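## Task

Lay three rods, none of them lime, end to end in a straight line so that together they are as long as the green rod (8 cm). Colour gives length in cm: blue 1, magenta 2, grey 3, orange 4, lime 5, purple 6, red 7, green 8, pink 9, turquoise 10. All three must rest flat with their ends touching or nearly so. No second train may exist, and every rod outside the train must sit at least one rod-width away from it. The layout must stay correct without the robot holding anything; at the end, open the gripper and move away.

## Robot and tools

Robot: one 7-joint arm with a two-finger parallel gripper, working over a table with coloured rods. Joint ranges (rad), base to hand: waist -6.283 to 6.283, shoulder -2.250 to 2.250, upper arm roll -6.283 to 6.283, elbow -2.580 to 2.580, forearm roll -6.283 to 6.283, wrist pitch -2.100 to 2.100, wrist roll -6.283 to 6.283. Load limits (N m): 49.6 for waist, shoulder, upper arm roll and elbow; 31.2 for forearm roll, wrist pitch and wrist roll, including the weight of anything held. Reaching a load limit freezes the arm for 10 s and drops the remainder of that call.

Frame: the scene frame has its origin on the table surface under the arm base, +z up, +x forward, +y to the left when facing +x. Positions are in metres; orientations are quaternions written w first (qw, qx, qy, qz). The base may be slightly tilted, and the reported hand position gets less accurate at long reach. The gripper's fingers point along its own +z and close along its own y. end_effector_position is the spot between the pads when shut; fingertips extend about 22 mm past it closed and 9 mm open, and they travel about 13 mm further out while closing, so keep that margin above the table.

A row is 10 numbers: x, y, z, qw, qx, qy, qz, position, force_limit, speed. The first seven are an absolute target pose for the hand in the scene frame. position is the finger opening on a -1 to 1 scale: +1 is fully open (85 mm), about -0.8 is pads touching, -1 closes until blocked. force_limit (-1 to 1) sets pad force, roughly 20 N at -1, 128 N at 0, 235 N at +1 on a 40 mm object. speed (-1 to 1) sets closing rate, about 20, 85 and 150 mm/s at -1, 0, +1; faster closing grips a bit harder. Always resend the wanted quaternion in every row rather than copying a reported one.

execute_actions(actions): a list of actions; each action is a table of up to 15 rows, one row per 1/30 s step; if fewer rows are given, the last one is held to fill 15 steps. An empty list just reports state and images. Each step, the commanded pose is clipped to within 70 mm and 16 degrees of the measured hand, so far targets need several actions. A target more than 0.6 m from the hand along any hand axis is rejected; if the first action fails this, or any action is malformed, nothing runs.

move(target, speed, blocking): target is one 10-number row, an absolute pose plus finger settings (the finger values are applied at once). The hand follows a straight path there at up to speed m/s (0.002 to 0.5, default 0.25; rotation up to twice that in rad/s), lasting 0.5 to 10 s. It does not avoid obstacles and may overshoot the speed near full extension. The extra "move:" line reports the ending (done, off_target, moving, held, fault), the limits involved (paced = pose clipped, held = some steps blocked), and the remaining distance. blocking=false returns after 0.5 s; until that move has ended, use wait or stop before other motion commands.

wait(seconds): 0 to 10; lets time pass holding the last command. stop(): brakes a running move (fingers continue). zoom_image(camera, region): camera is cam_head_left, cam_head_right or cam_wrist; region is [x0, y0, x1, y1] in pixels from the top-left, at most 504 by 504.

Results give end_effector_position, end_effector_quat_wxyz, the Hand target the controller is pursuing, a "pose unreachable" line when the clearance check altered the command, and gripper data. object_status: 0 moving, 1 blocked while opening, 2 blocked while closing (a grip), 3 at the commanded opening or pads met. position_measured is in counts: 3 open, ~78 = 60 mm, ~130 = 40 mm, ~180 = 20 mm, ~230 pads touching. touch_left (-y finger) and touch_right (+y finger) each show 28 cells in 7 groups of 4, ordered from fingertip toward the arm, each group along hand +x; idle cells read near 0 with noise, roughly 30 at 10 N, 140 at 50 N, 240 at 100 N.

Gripping: send position -1 and keep it; confirm status 2. A changed position value (by 0.01 or more) is needed before new force or speed settings apply; open first for a softer regrip. Brief external tugs may occur. Watch for MOTOR HOT warnings (from 60 °C); at 75 °C the arm sags with an OVER-TEMPERATURE FAULT.

Avoid: dropping or knocking rods off the table, slamming into the table, pressing hard, and leaving stray rods near the train. Release the rods and lift clear before ending.

Each tool is called by a JSON object that holds its "op" and its "data".

## Session

{"op": "execute_actions", "data": {"actions": []}}

Scene clock: 0.00 s.
end_effector_position=(+0.4091, -0.1994, +0.1092) position_measured=3 object_status=3 touch_left=n/a touch_right=n/a end_effector_quat_wxyz=(+0.224, +0.633, +0.734, +0.104)
Joint positions: [ 1.204  1.666 -0.818  1.919 -1.092  0.011  2.299]
Joint velocities: [ 0.001  0.001 -0.001 -0.001 -0.001 -0.    -0.   ]
Motor temperatures (°C, as the motors report them): [28 30 27 29 32 31 35]
Hand target: +0.409, -0.199, +0.109; +0.224, +0.633, +0.734, +0.104
camera_calibration (this result's frames):
cam_wrist: T_world_to_cam=[[0.896962, 0.146379, 0.417172, -0.375434], [0.0842985, -0.982912, 0.163637, -0.183492], [0.433997, -0.111609, -0.893974, 0.0471714], [0, 0, 0, 1]] pos_world=[0.331746, -0.120136, 0.228817]

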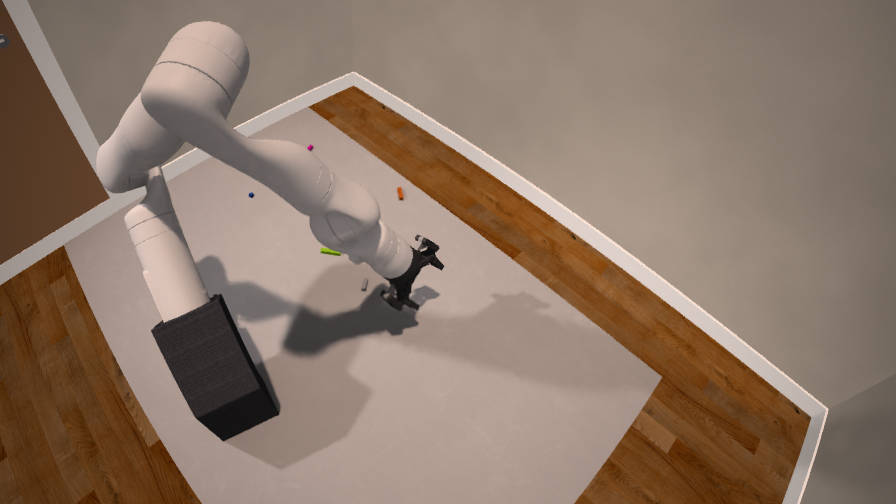

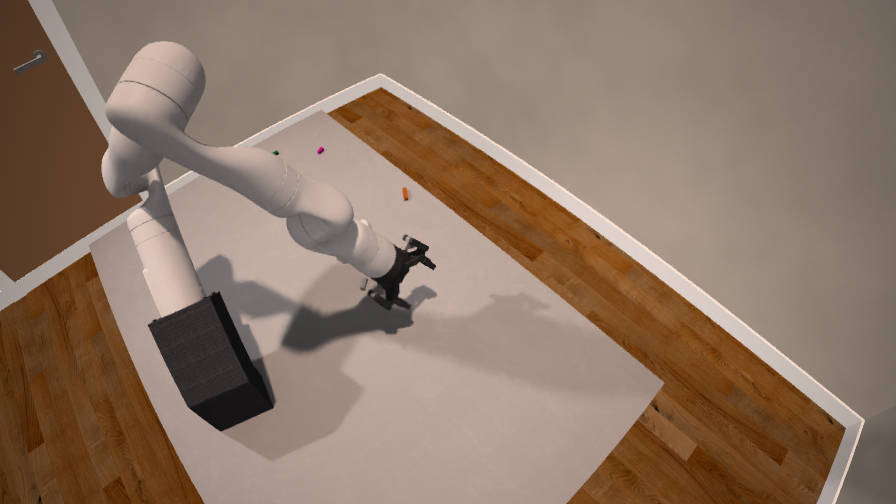

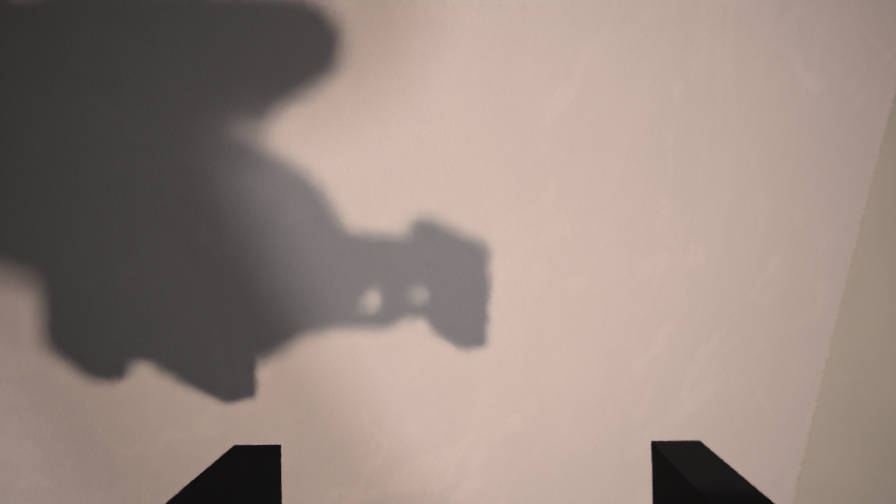

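{"op": "move", "data": {"target": [0.4,0.12,0.42,0,1,0,0,0,-0.6,0]}}

Scene clock: 9.93 s.
end_effector_position=(+0.4012, +0.1175, +0.4213) position_measured=128 object_status=3 touch_left=((3 8 -1 -6) (-3 6 11 -6) (-14 12 6 -25) (21 4 3 -2) (-1 4 9 6) (1 -3 10 -7) (-6 8 5 -5)) touch_right=((7 -2 -1 23) (-12 -4 8 -6) (7 12 13 10) (-5 -1 5 2) (13 -9 -12 7) (17 6 -8 -17) (-2 21 -7 -5)) end_effector_quat_wxyz=(+0.001, +1.000, -0.002, +0.001)
Joint positions: [ 0.66   0.435 -0.096  1.687 -0.664  1.537 -0.611]
Joint velocities: [-0.002 -0.001 -0.    -0.001  0.001 -0.001 -0.   ]
Motor temperatures (°C, as the motors report them): [28 30 27 29 32 31 35]
Hand target: +0.401, +0.117, +0.421; +0.001, +1.000, -0.001, +0.001
Off the commanded pose: 0.003 m, 0 deg.
move: done
camera_calibration (this result's frames):
cam_wrist: T_world_to_cam=[[-0.0309839, -0.999165, -0.0266455, 0.148937], [-0.99915, 0.0316865, -0.0263638, 0.473094], [0.0271861, 0.025806, -0.999297, 0.556474], [0, 0, 0, 1]] pos_world=[0.462178, 0.119461, 0.572524]

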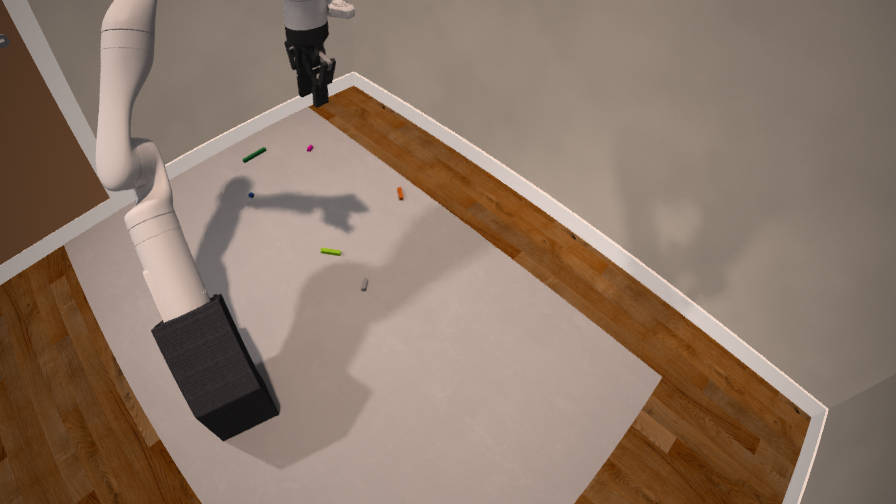

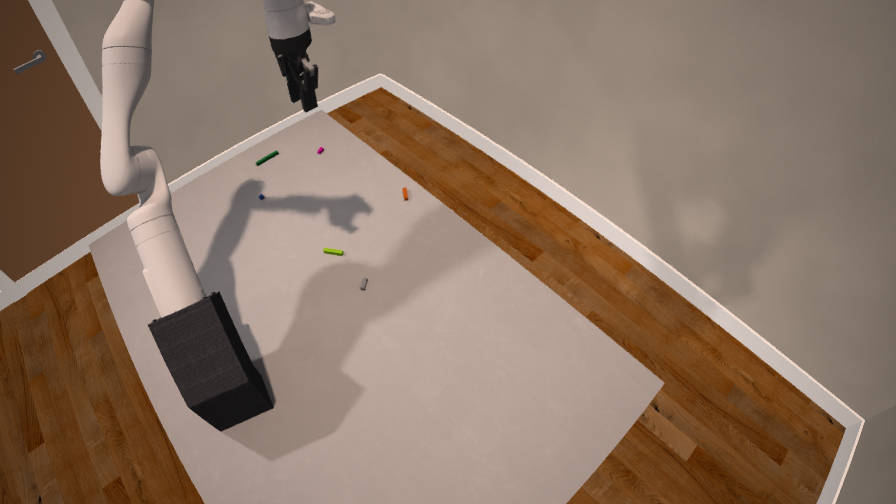

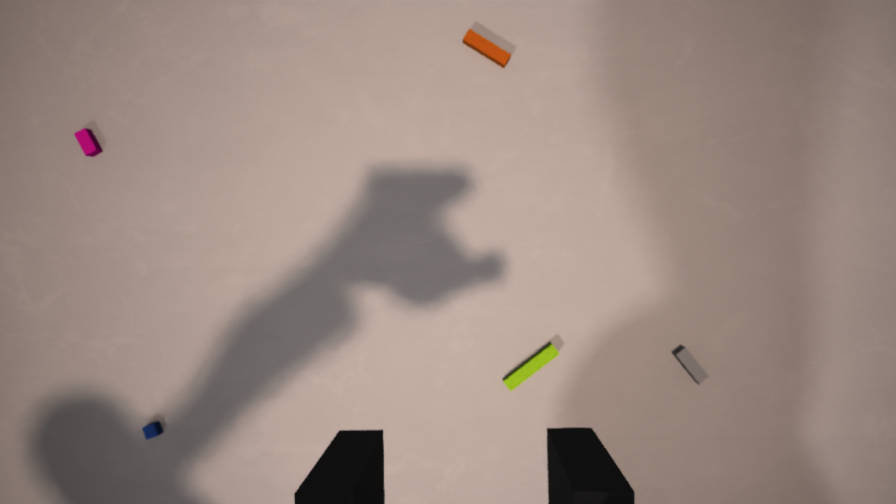

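{"op": "move", "data": {"target": [0.335,0.378,0.1,0,0.988,0.156,0,0,-0.6,0]}}

Scene clock: 27.43 s.
end_effector_position=(+0.3344, +0.3769, +0.1008) position_measured=128 object_status=3 touch_left=((4 7 5 -2) (9 -16 6 -4) (-10 3 19 7) (7 -12 1 6) (3 -8 -6 17) (-4 1 -2 -4) (1 11 -9 2)) touch_right=((12 26 19 5) (-6 4 20 5) (-7 -7 -12 20) (-2 2 16 -1) (12 18 -12 32) (1 -9 4 -3) (-3 4 -4 2)) end_effector_quat_wxyz=(+0.002, +0.988, +0.156, -0.001)
Joint positions: [-0.034  0.197 -0.633  2.227 -1.272  0.543 -0.619]
Joint velocities: [ 0.     0.004 -0.003 -0.001  0.001 -0.002 -0.   ]
Motor temperatures (°C, as the motors report them): [28 30 27 29 32 31 35]
Hand target: +0.334, +0.377, +0.101; +0.002, +0.988, +0.156, -0.001
Off the commanded pose: 0.001 m, 0 deg.
move: done
camera_calibration (this result's frames):
cam_wrist: T_world_to_cam=[[0.28096, -0.959424, -0.0238216, 0.278006], [-0.959613, -0.280473, -0.0218519, 0.493636], [0.0142839, 0.028999, -0.999477, 0.234473], [0, 0, 0, 1]] pos_world=[0.392242, 0.398377, 0.25176]

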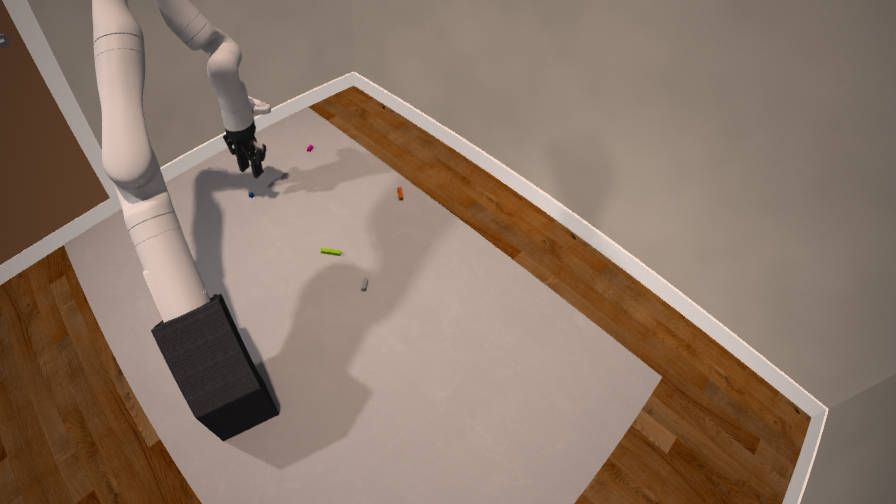

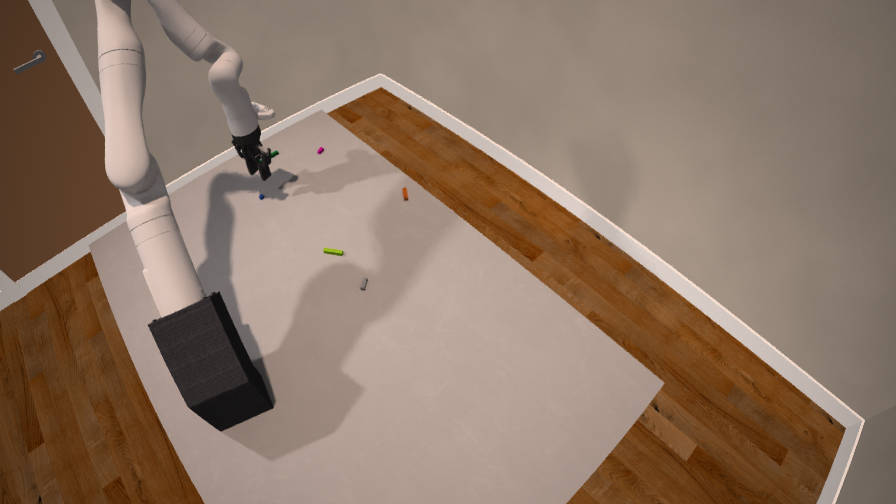

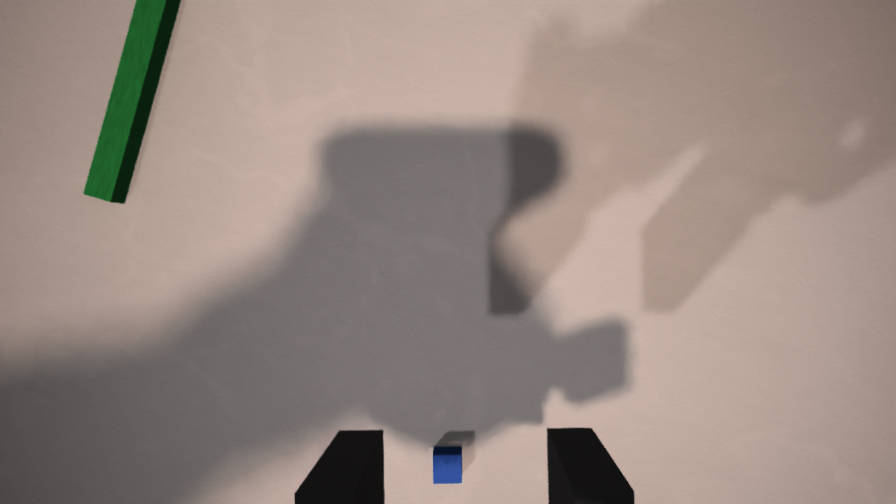

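{"op": "move", "data": {"target": [0.32,0.3796,0.027,0,0.988,0.156,0,0,-0.6,0], "speed": 0.08}}

{"op": "move", "data": {"target": [0.32,0.3796,0.027,0,0.988,0.156,0,-1,-0.6,0]}}

{"op": "move", "data": {"target": [0.32,0.37,0.09,0,0.988,0.156,0,-1,-0.6,0], "speed": 0.12}}

{"op": "move", "data": {"target": [0.345,-0.088,0.05,0,0.94,0.342,0,-1,-0.6,0], "speed": 0.2}}

Scene clock: 35.80 s.
end_effector_position=(+0.3202, +0.3791, +0.0274) position_measured=128 object_status=3 touch_left=((6 -5 -5 11) (10 8 15 6) (-9 0 -6 -5) (-6 -1 -1 -11) (11 4 6 7) (-7 8 22 -5) (-3 21 1 2)) touch_right=((0 22 11 -5) (12 -4 8 -29) (0 8 -10 0) (16 17 16 -17) (-1 -10 7 -28) (3 2 10 -39) (-7 -8 16 -10)) end_effector_quat_wxyz=(+0.001, +0.988, +0.156, -0.000)
Joint positions: [-0.183  0.394 -0.73   2.247 -1.799  0.286 -0.134]
Joint velocities: [-0.014  0.007  0.013  0.012 -0.084  0.01   0.084]
Motor temperatures (°C, as the motors report them): [28 30 27 29 32 31 35]
Hand target: +0.320, +0.379, +0.027; +0.001, +0.988, +0.156, -0.001
Off the commanded pose: 0.001 m, 0 deg.
move: done
camera_calibration (this result's frames):
cam_wrist: T_world_to_cam=[[0.28167, -0.959152, -0.0262482, 0.282074], [-0.959387, -0.281087, -0.0238083, 0.479228], [0.0154578, 0.0318883, -0.999372, 0.159744], [0, 0, 0, 1]] pos_world=[0.377844, 0.400162, 0.178458]

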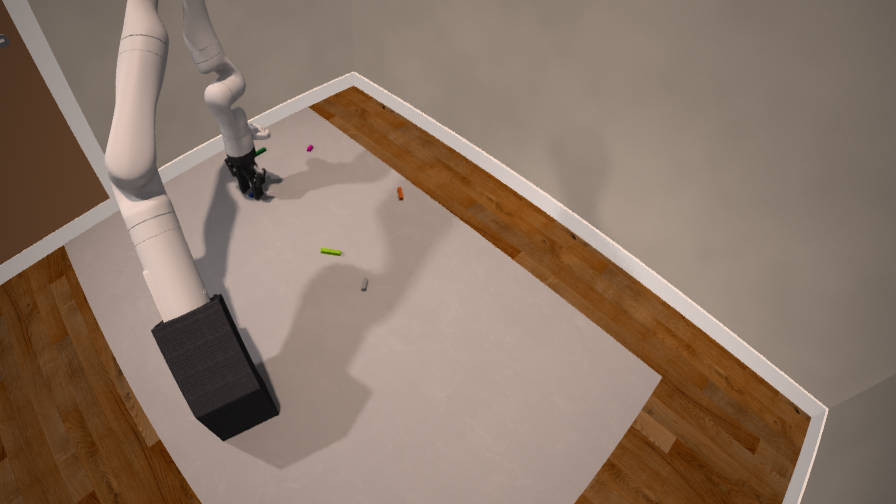

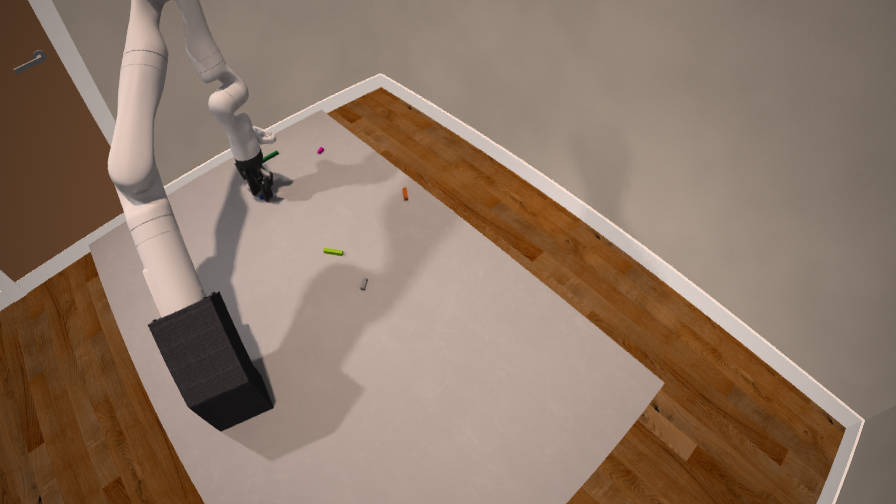

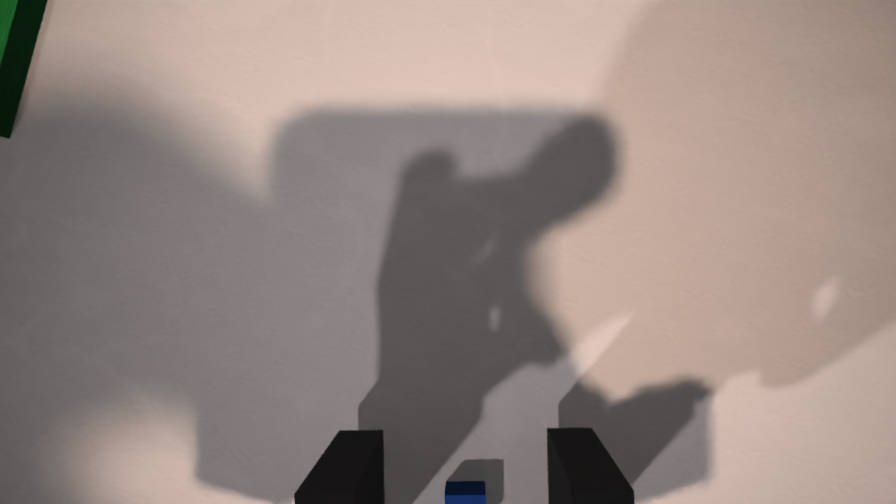

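Scene clock: 36.50 s.
end_effector_position=(+0.3200, +0.3795, +0.0272) position_measured=211 object_status=2 touch_left=((866 726 122 0) (241 172 10 16) (4 6 2 -19) (13 1 -5 -4) (-4 21 -11 6) (1 -5 2 3) (3 2 -6 4)) touch_right=((569 701 115 0) (154 114 31 -12) (29 5 -10 20) (-9 -14 8 -1) (-1 7 33 17) (4 7 3 -30) (-9 14 -2 32)) end_effector_quat_wxyz=(+0.000, +0.988, +0.156, +0.000)
Joint positions: [-0.185  0.395 -0.729  2.248 -1.807  0.288 -0.127]
Joint velocities: [-0.001  0.    -0.001 -0.     0.    -0.     0.   ]
Motor temperatures (°C, as the motors report them): [28 30 27 29 32 31 35]
Hand target: +0.320, +0.380, +0.027; +0.000, +0.988, +0.156, -0.000
Off the commanded pose: 0.000 m, 0 deg.
move: done
camera_calibration (this result's frames):
cam_wrist: T_world_to_cam=[[0.28141, -0.959178, -0.0280293, 0.282646], [-0.959463, -0.280782, -0.024325, 0.479136], [0.0154618, 0.0337384, -0.999311, 0.158778], [0, 0, 0, 1]] pos_world=[0.377719, 0.400284, 0.178246]

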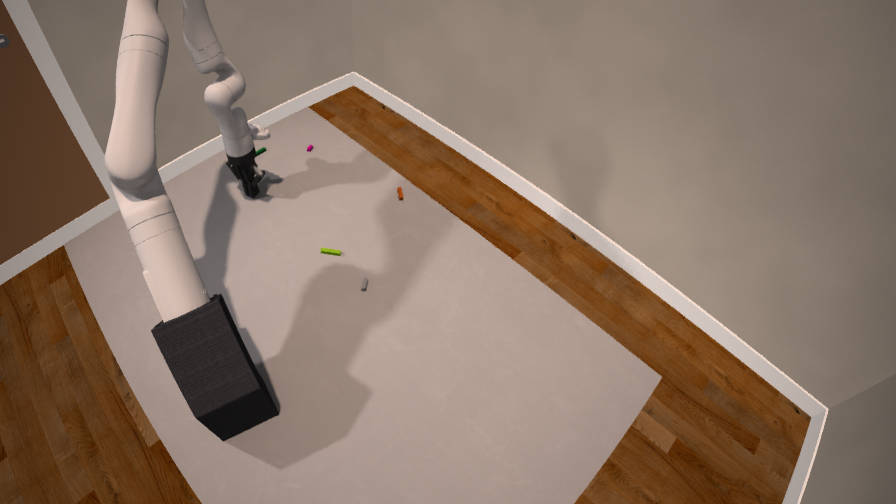

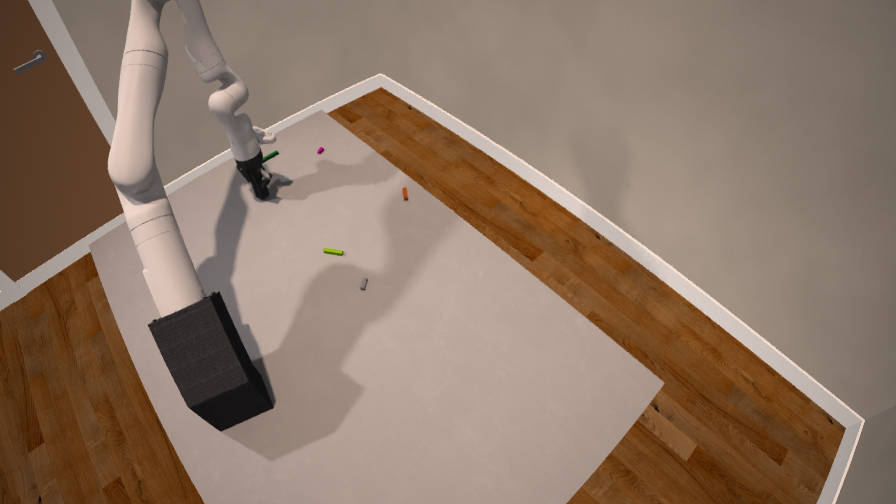

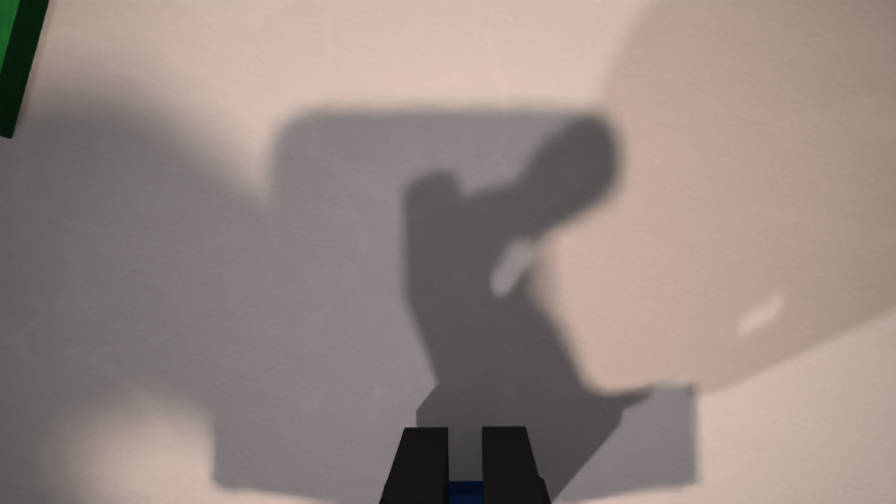

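Scene clock: 37.47 s.
end_effector_position=(+0.3202, +0.3704, +0.0899) position_measured=211 object_status=2 touch_left=((845 734 119 12) (237 175 29 -9) (-3 -3 2 -10) (-11 10 -1 -3) (-7 8 14 15) (-1 -8 4 13) (8 8 -7 -10)) touch_right=((580 695 124 14) (175 121 20 6) (4 8 -12 11) (14 -7 4 3) (-7 1 15 10) (3 -4 -5 22) (-7 -6 -9 -13)) end_effector_quat_wxyz=(-0.001, +0.988, +0.156, +0.000)
Joint positions: [-0.014  0.226 -0.697  2.281 -1.401  0.484 -0.488]
Joint velocities: [ 0.    -0.005  0.001 -0.001 -0.001  0.     0.   ]
Motor temperatures (°C, as the motors report them): [28 30 27 29 32 31 35]
Hand target: +0.320, +0.370, +0.090; -0.001, +0.988, +0.156, +0.000
Off the commanded pose: 0.000 m, 0 deg.
move: done
camera_calibration (this result's frames):
cam_wrist: T_world_to_cam=[[0.280424, -0.959418, -0.0296568, 0.27614], [-0.959756, -0.279766, -0.024479, 0.477997], [0.0151887, 0.0353278, -0.99926, 0.221293], [0, 0, 0, 1]] pos_world=[0.377963, 0.390843, 0.24102]

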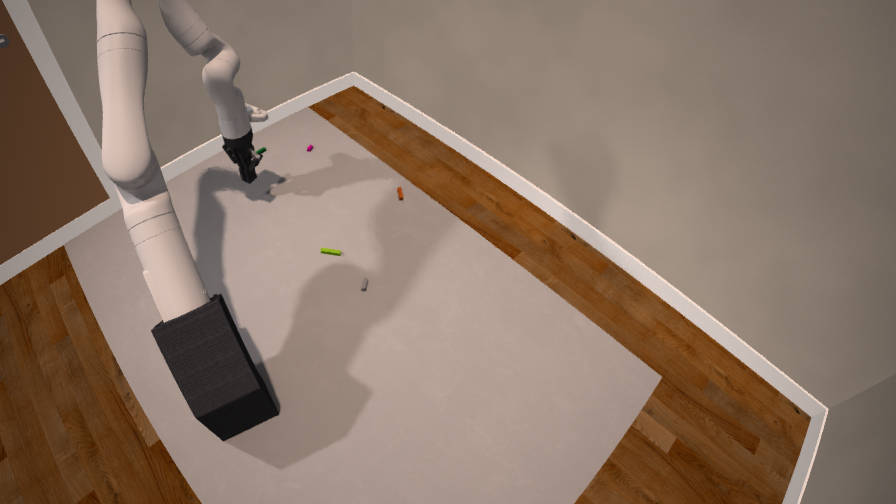

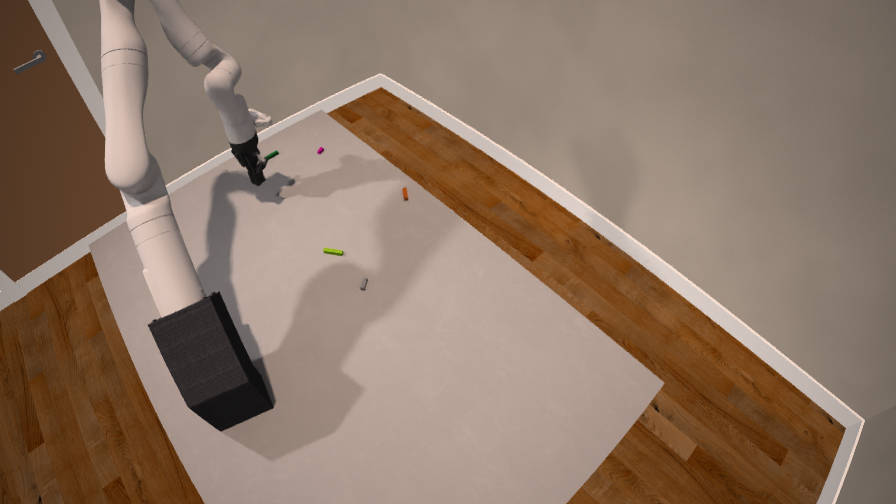

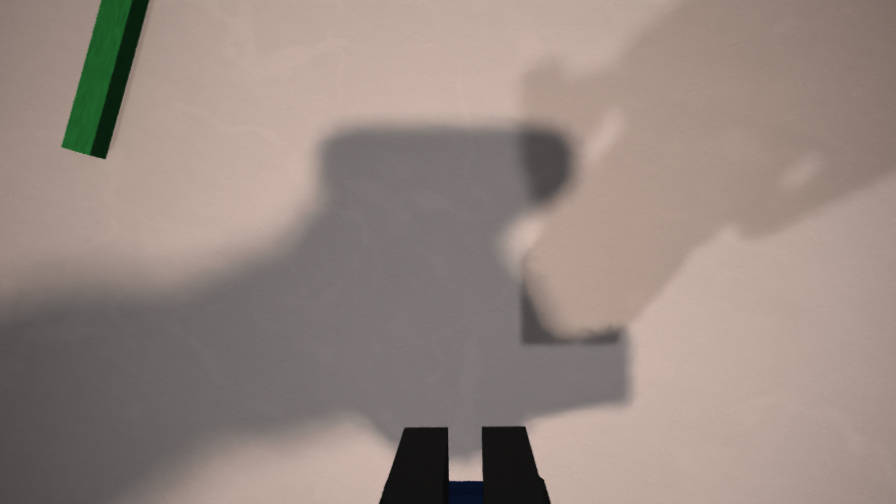

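Scene clock: 40.13 s.
end_effector_position=(+0.3439, -0.0860, +0.0497) position_measured=211 object_status=2 touch_left=((842 731 128 -4) (230 176 20 4) (1 6 -2 -11) (7 -16 -1 -3) (9 -10 -4 21) (1 6 -7 -4) (-7 -8 -3 -4)) touch_right=((576 669 118 -5) (169 112 18 -11) (5 -11 10 5) (0 10 -4 -34) (17 9 17 -5) (24 -1 13 -6) (-12 25 2 -5)) end_effector_quat_wxyz=(-0.001, +0.940, +0.342, +0.000)
Joint positions: [ 0.449  1.278 -0.205  1.956 -1.237  0.636  0.948]
Joint velocities: [-0.001  0.012 -0.    -0.001 -0.     0.001  0.   ]
Motor temperatures (°C, as the motors report them): [28 30 27 29 32 31 35]
Hand target: +0.344, -0.086, +0.049; -0.002, +0.940, +0.342, -0.000
Off the commanded pose: 0.002 m, 0 deg.
move: done
camera_calibration (this result's frames):
cam_wrist: T_world_to_cam=[[0.621405, -0.782891, -0.0306154, -0.271587], [-0.783489, -0.620907, -0.0248883, 0.282176], [0.00047554, 0.0394526, -0.999221, 0.202317], [0, 0, 0, 1]] pos_world=[0.389751, -0.0454003, 0.200868]

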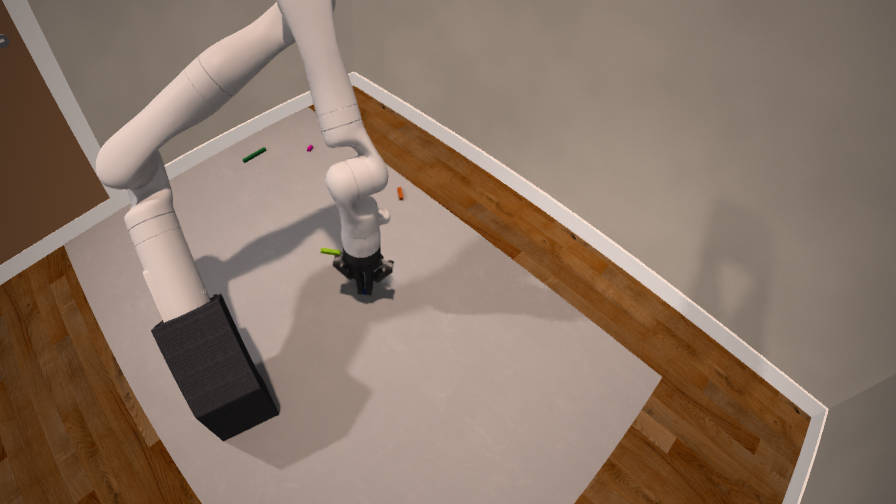

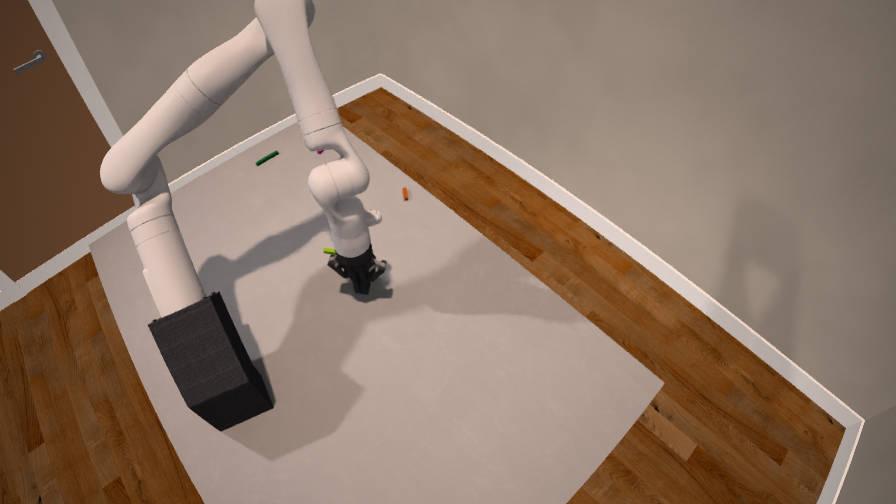

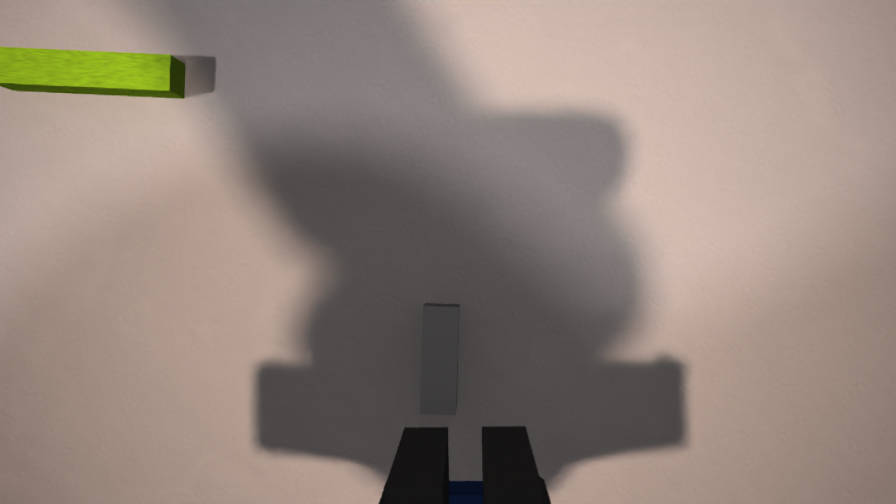

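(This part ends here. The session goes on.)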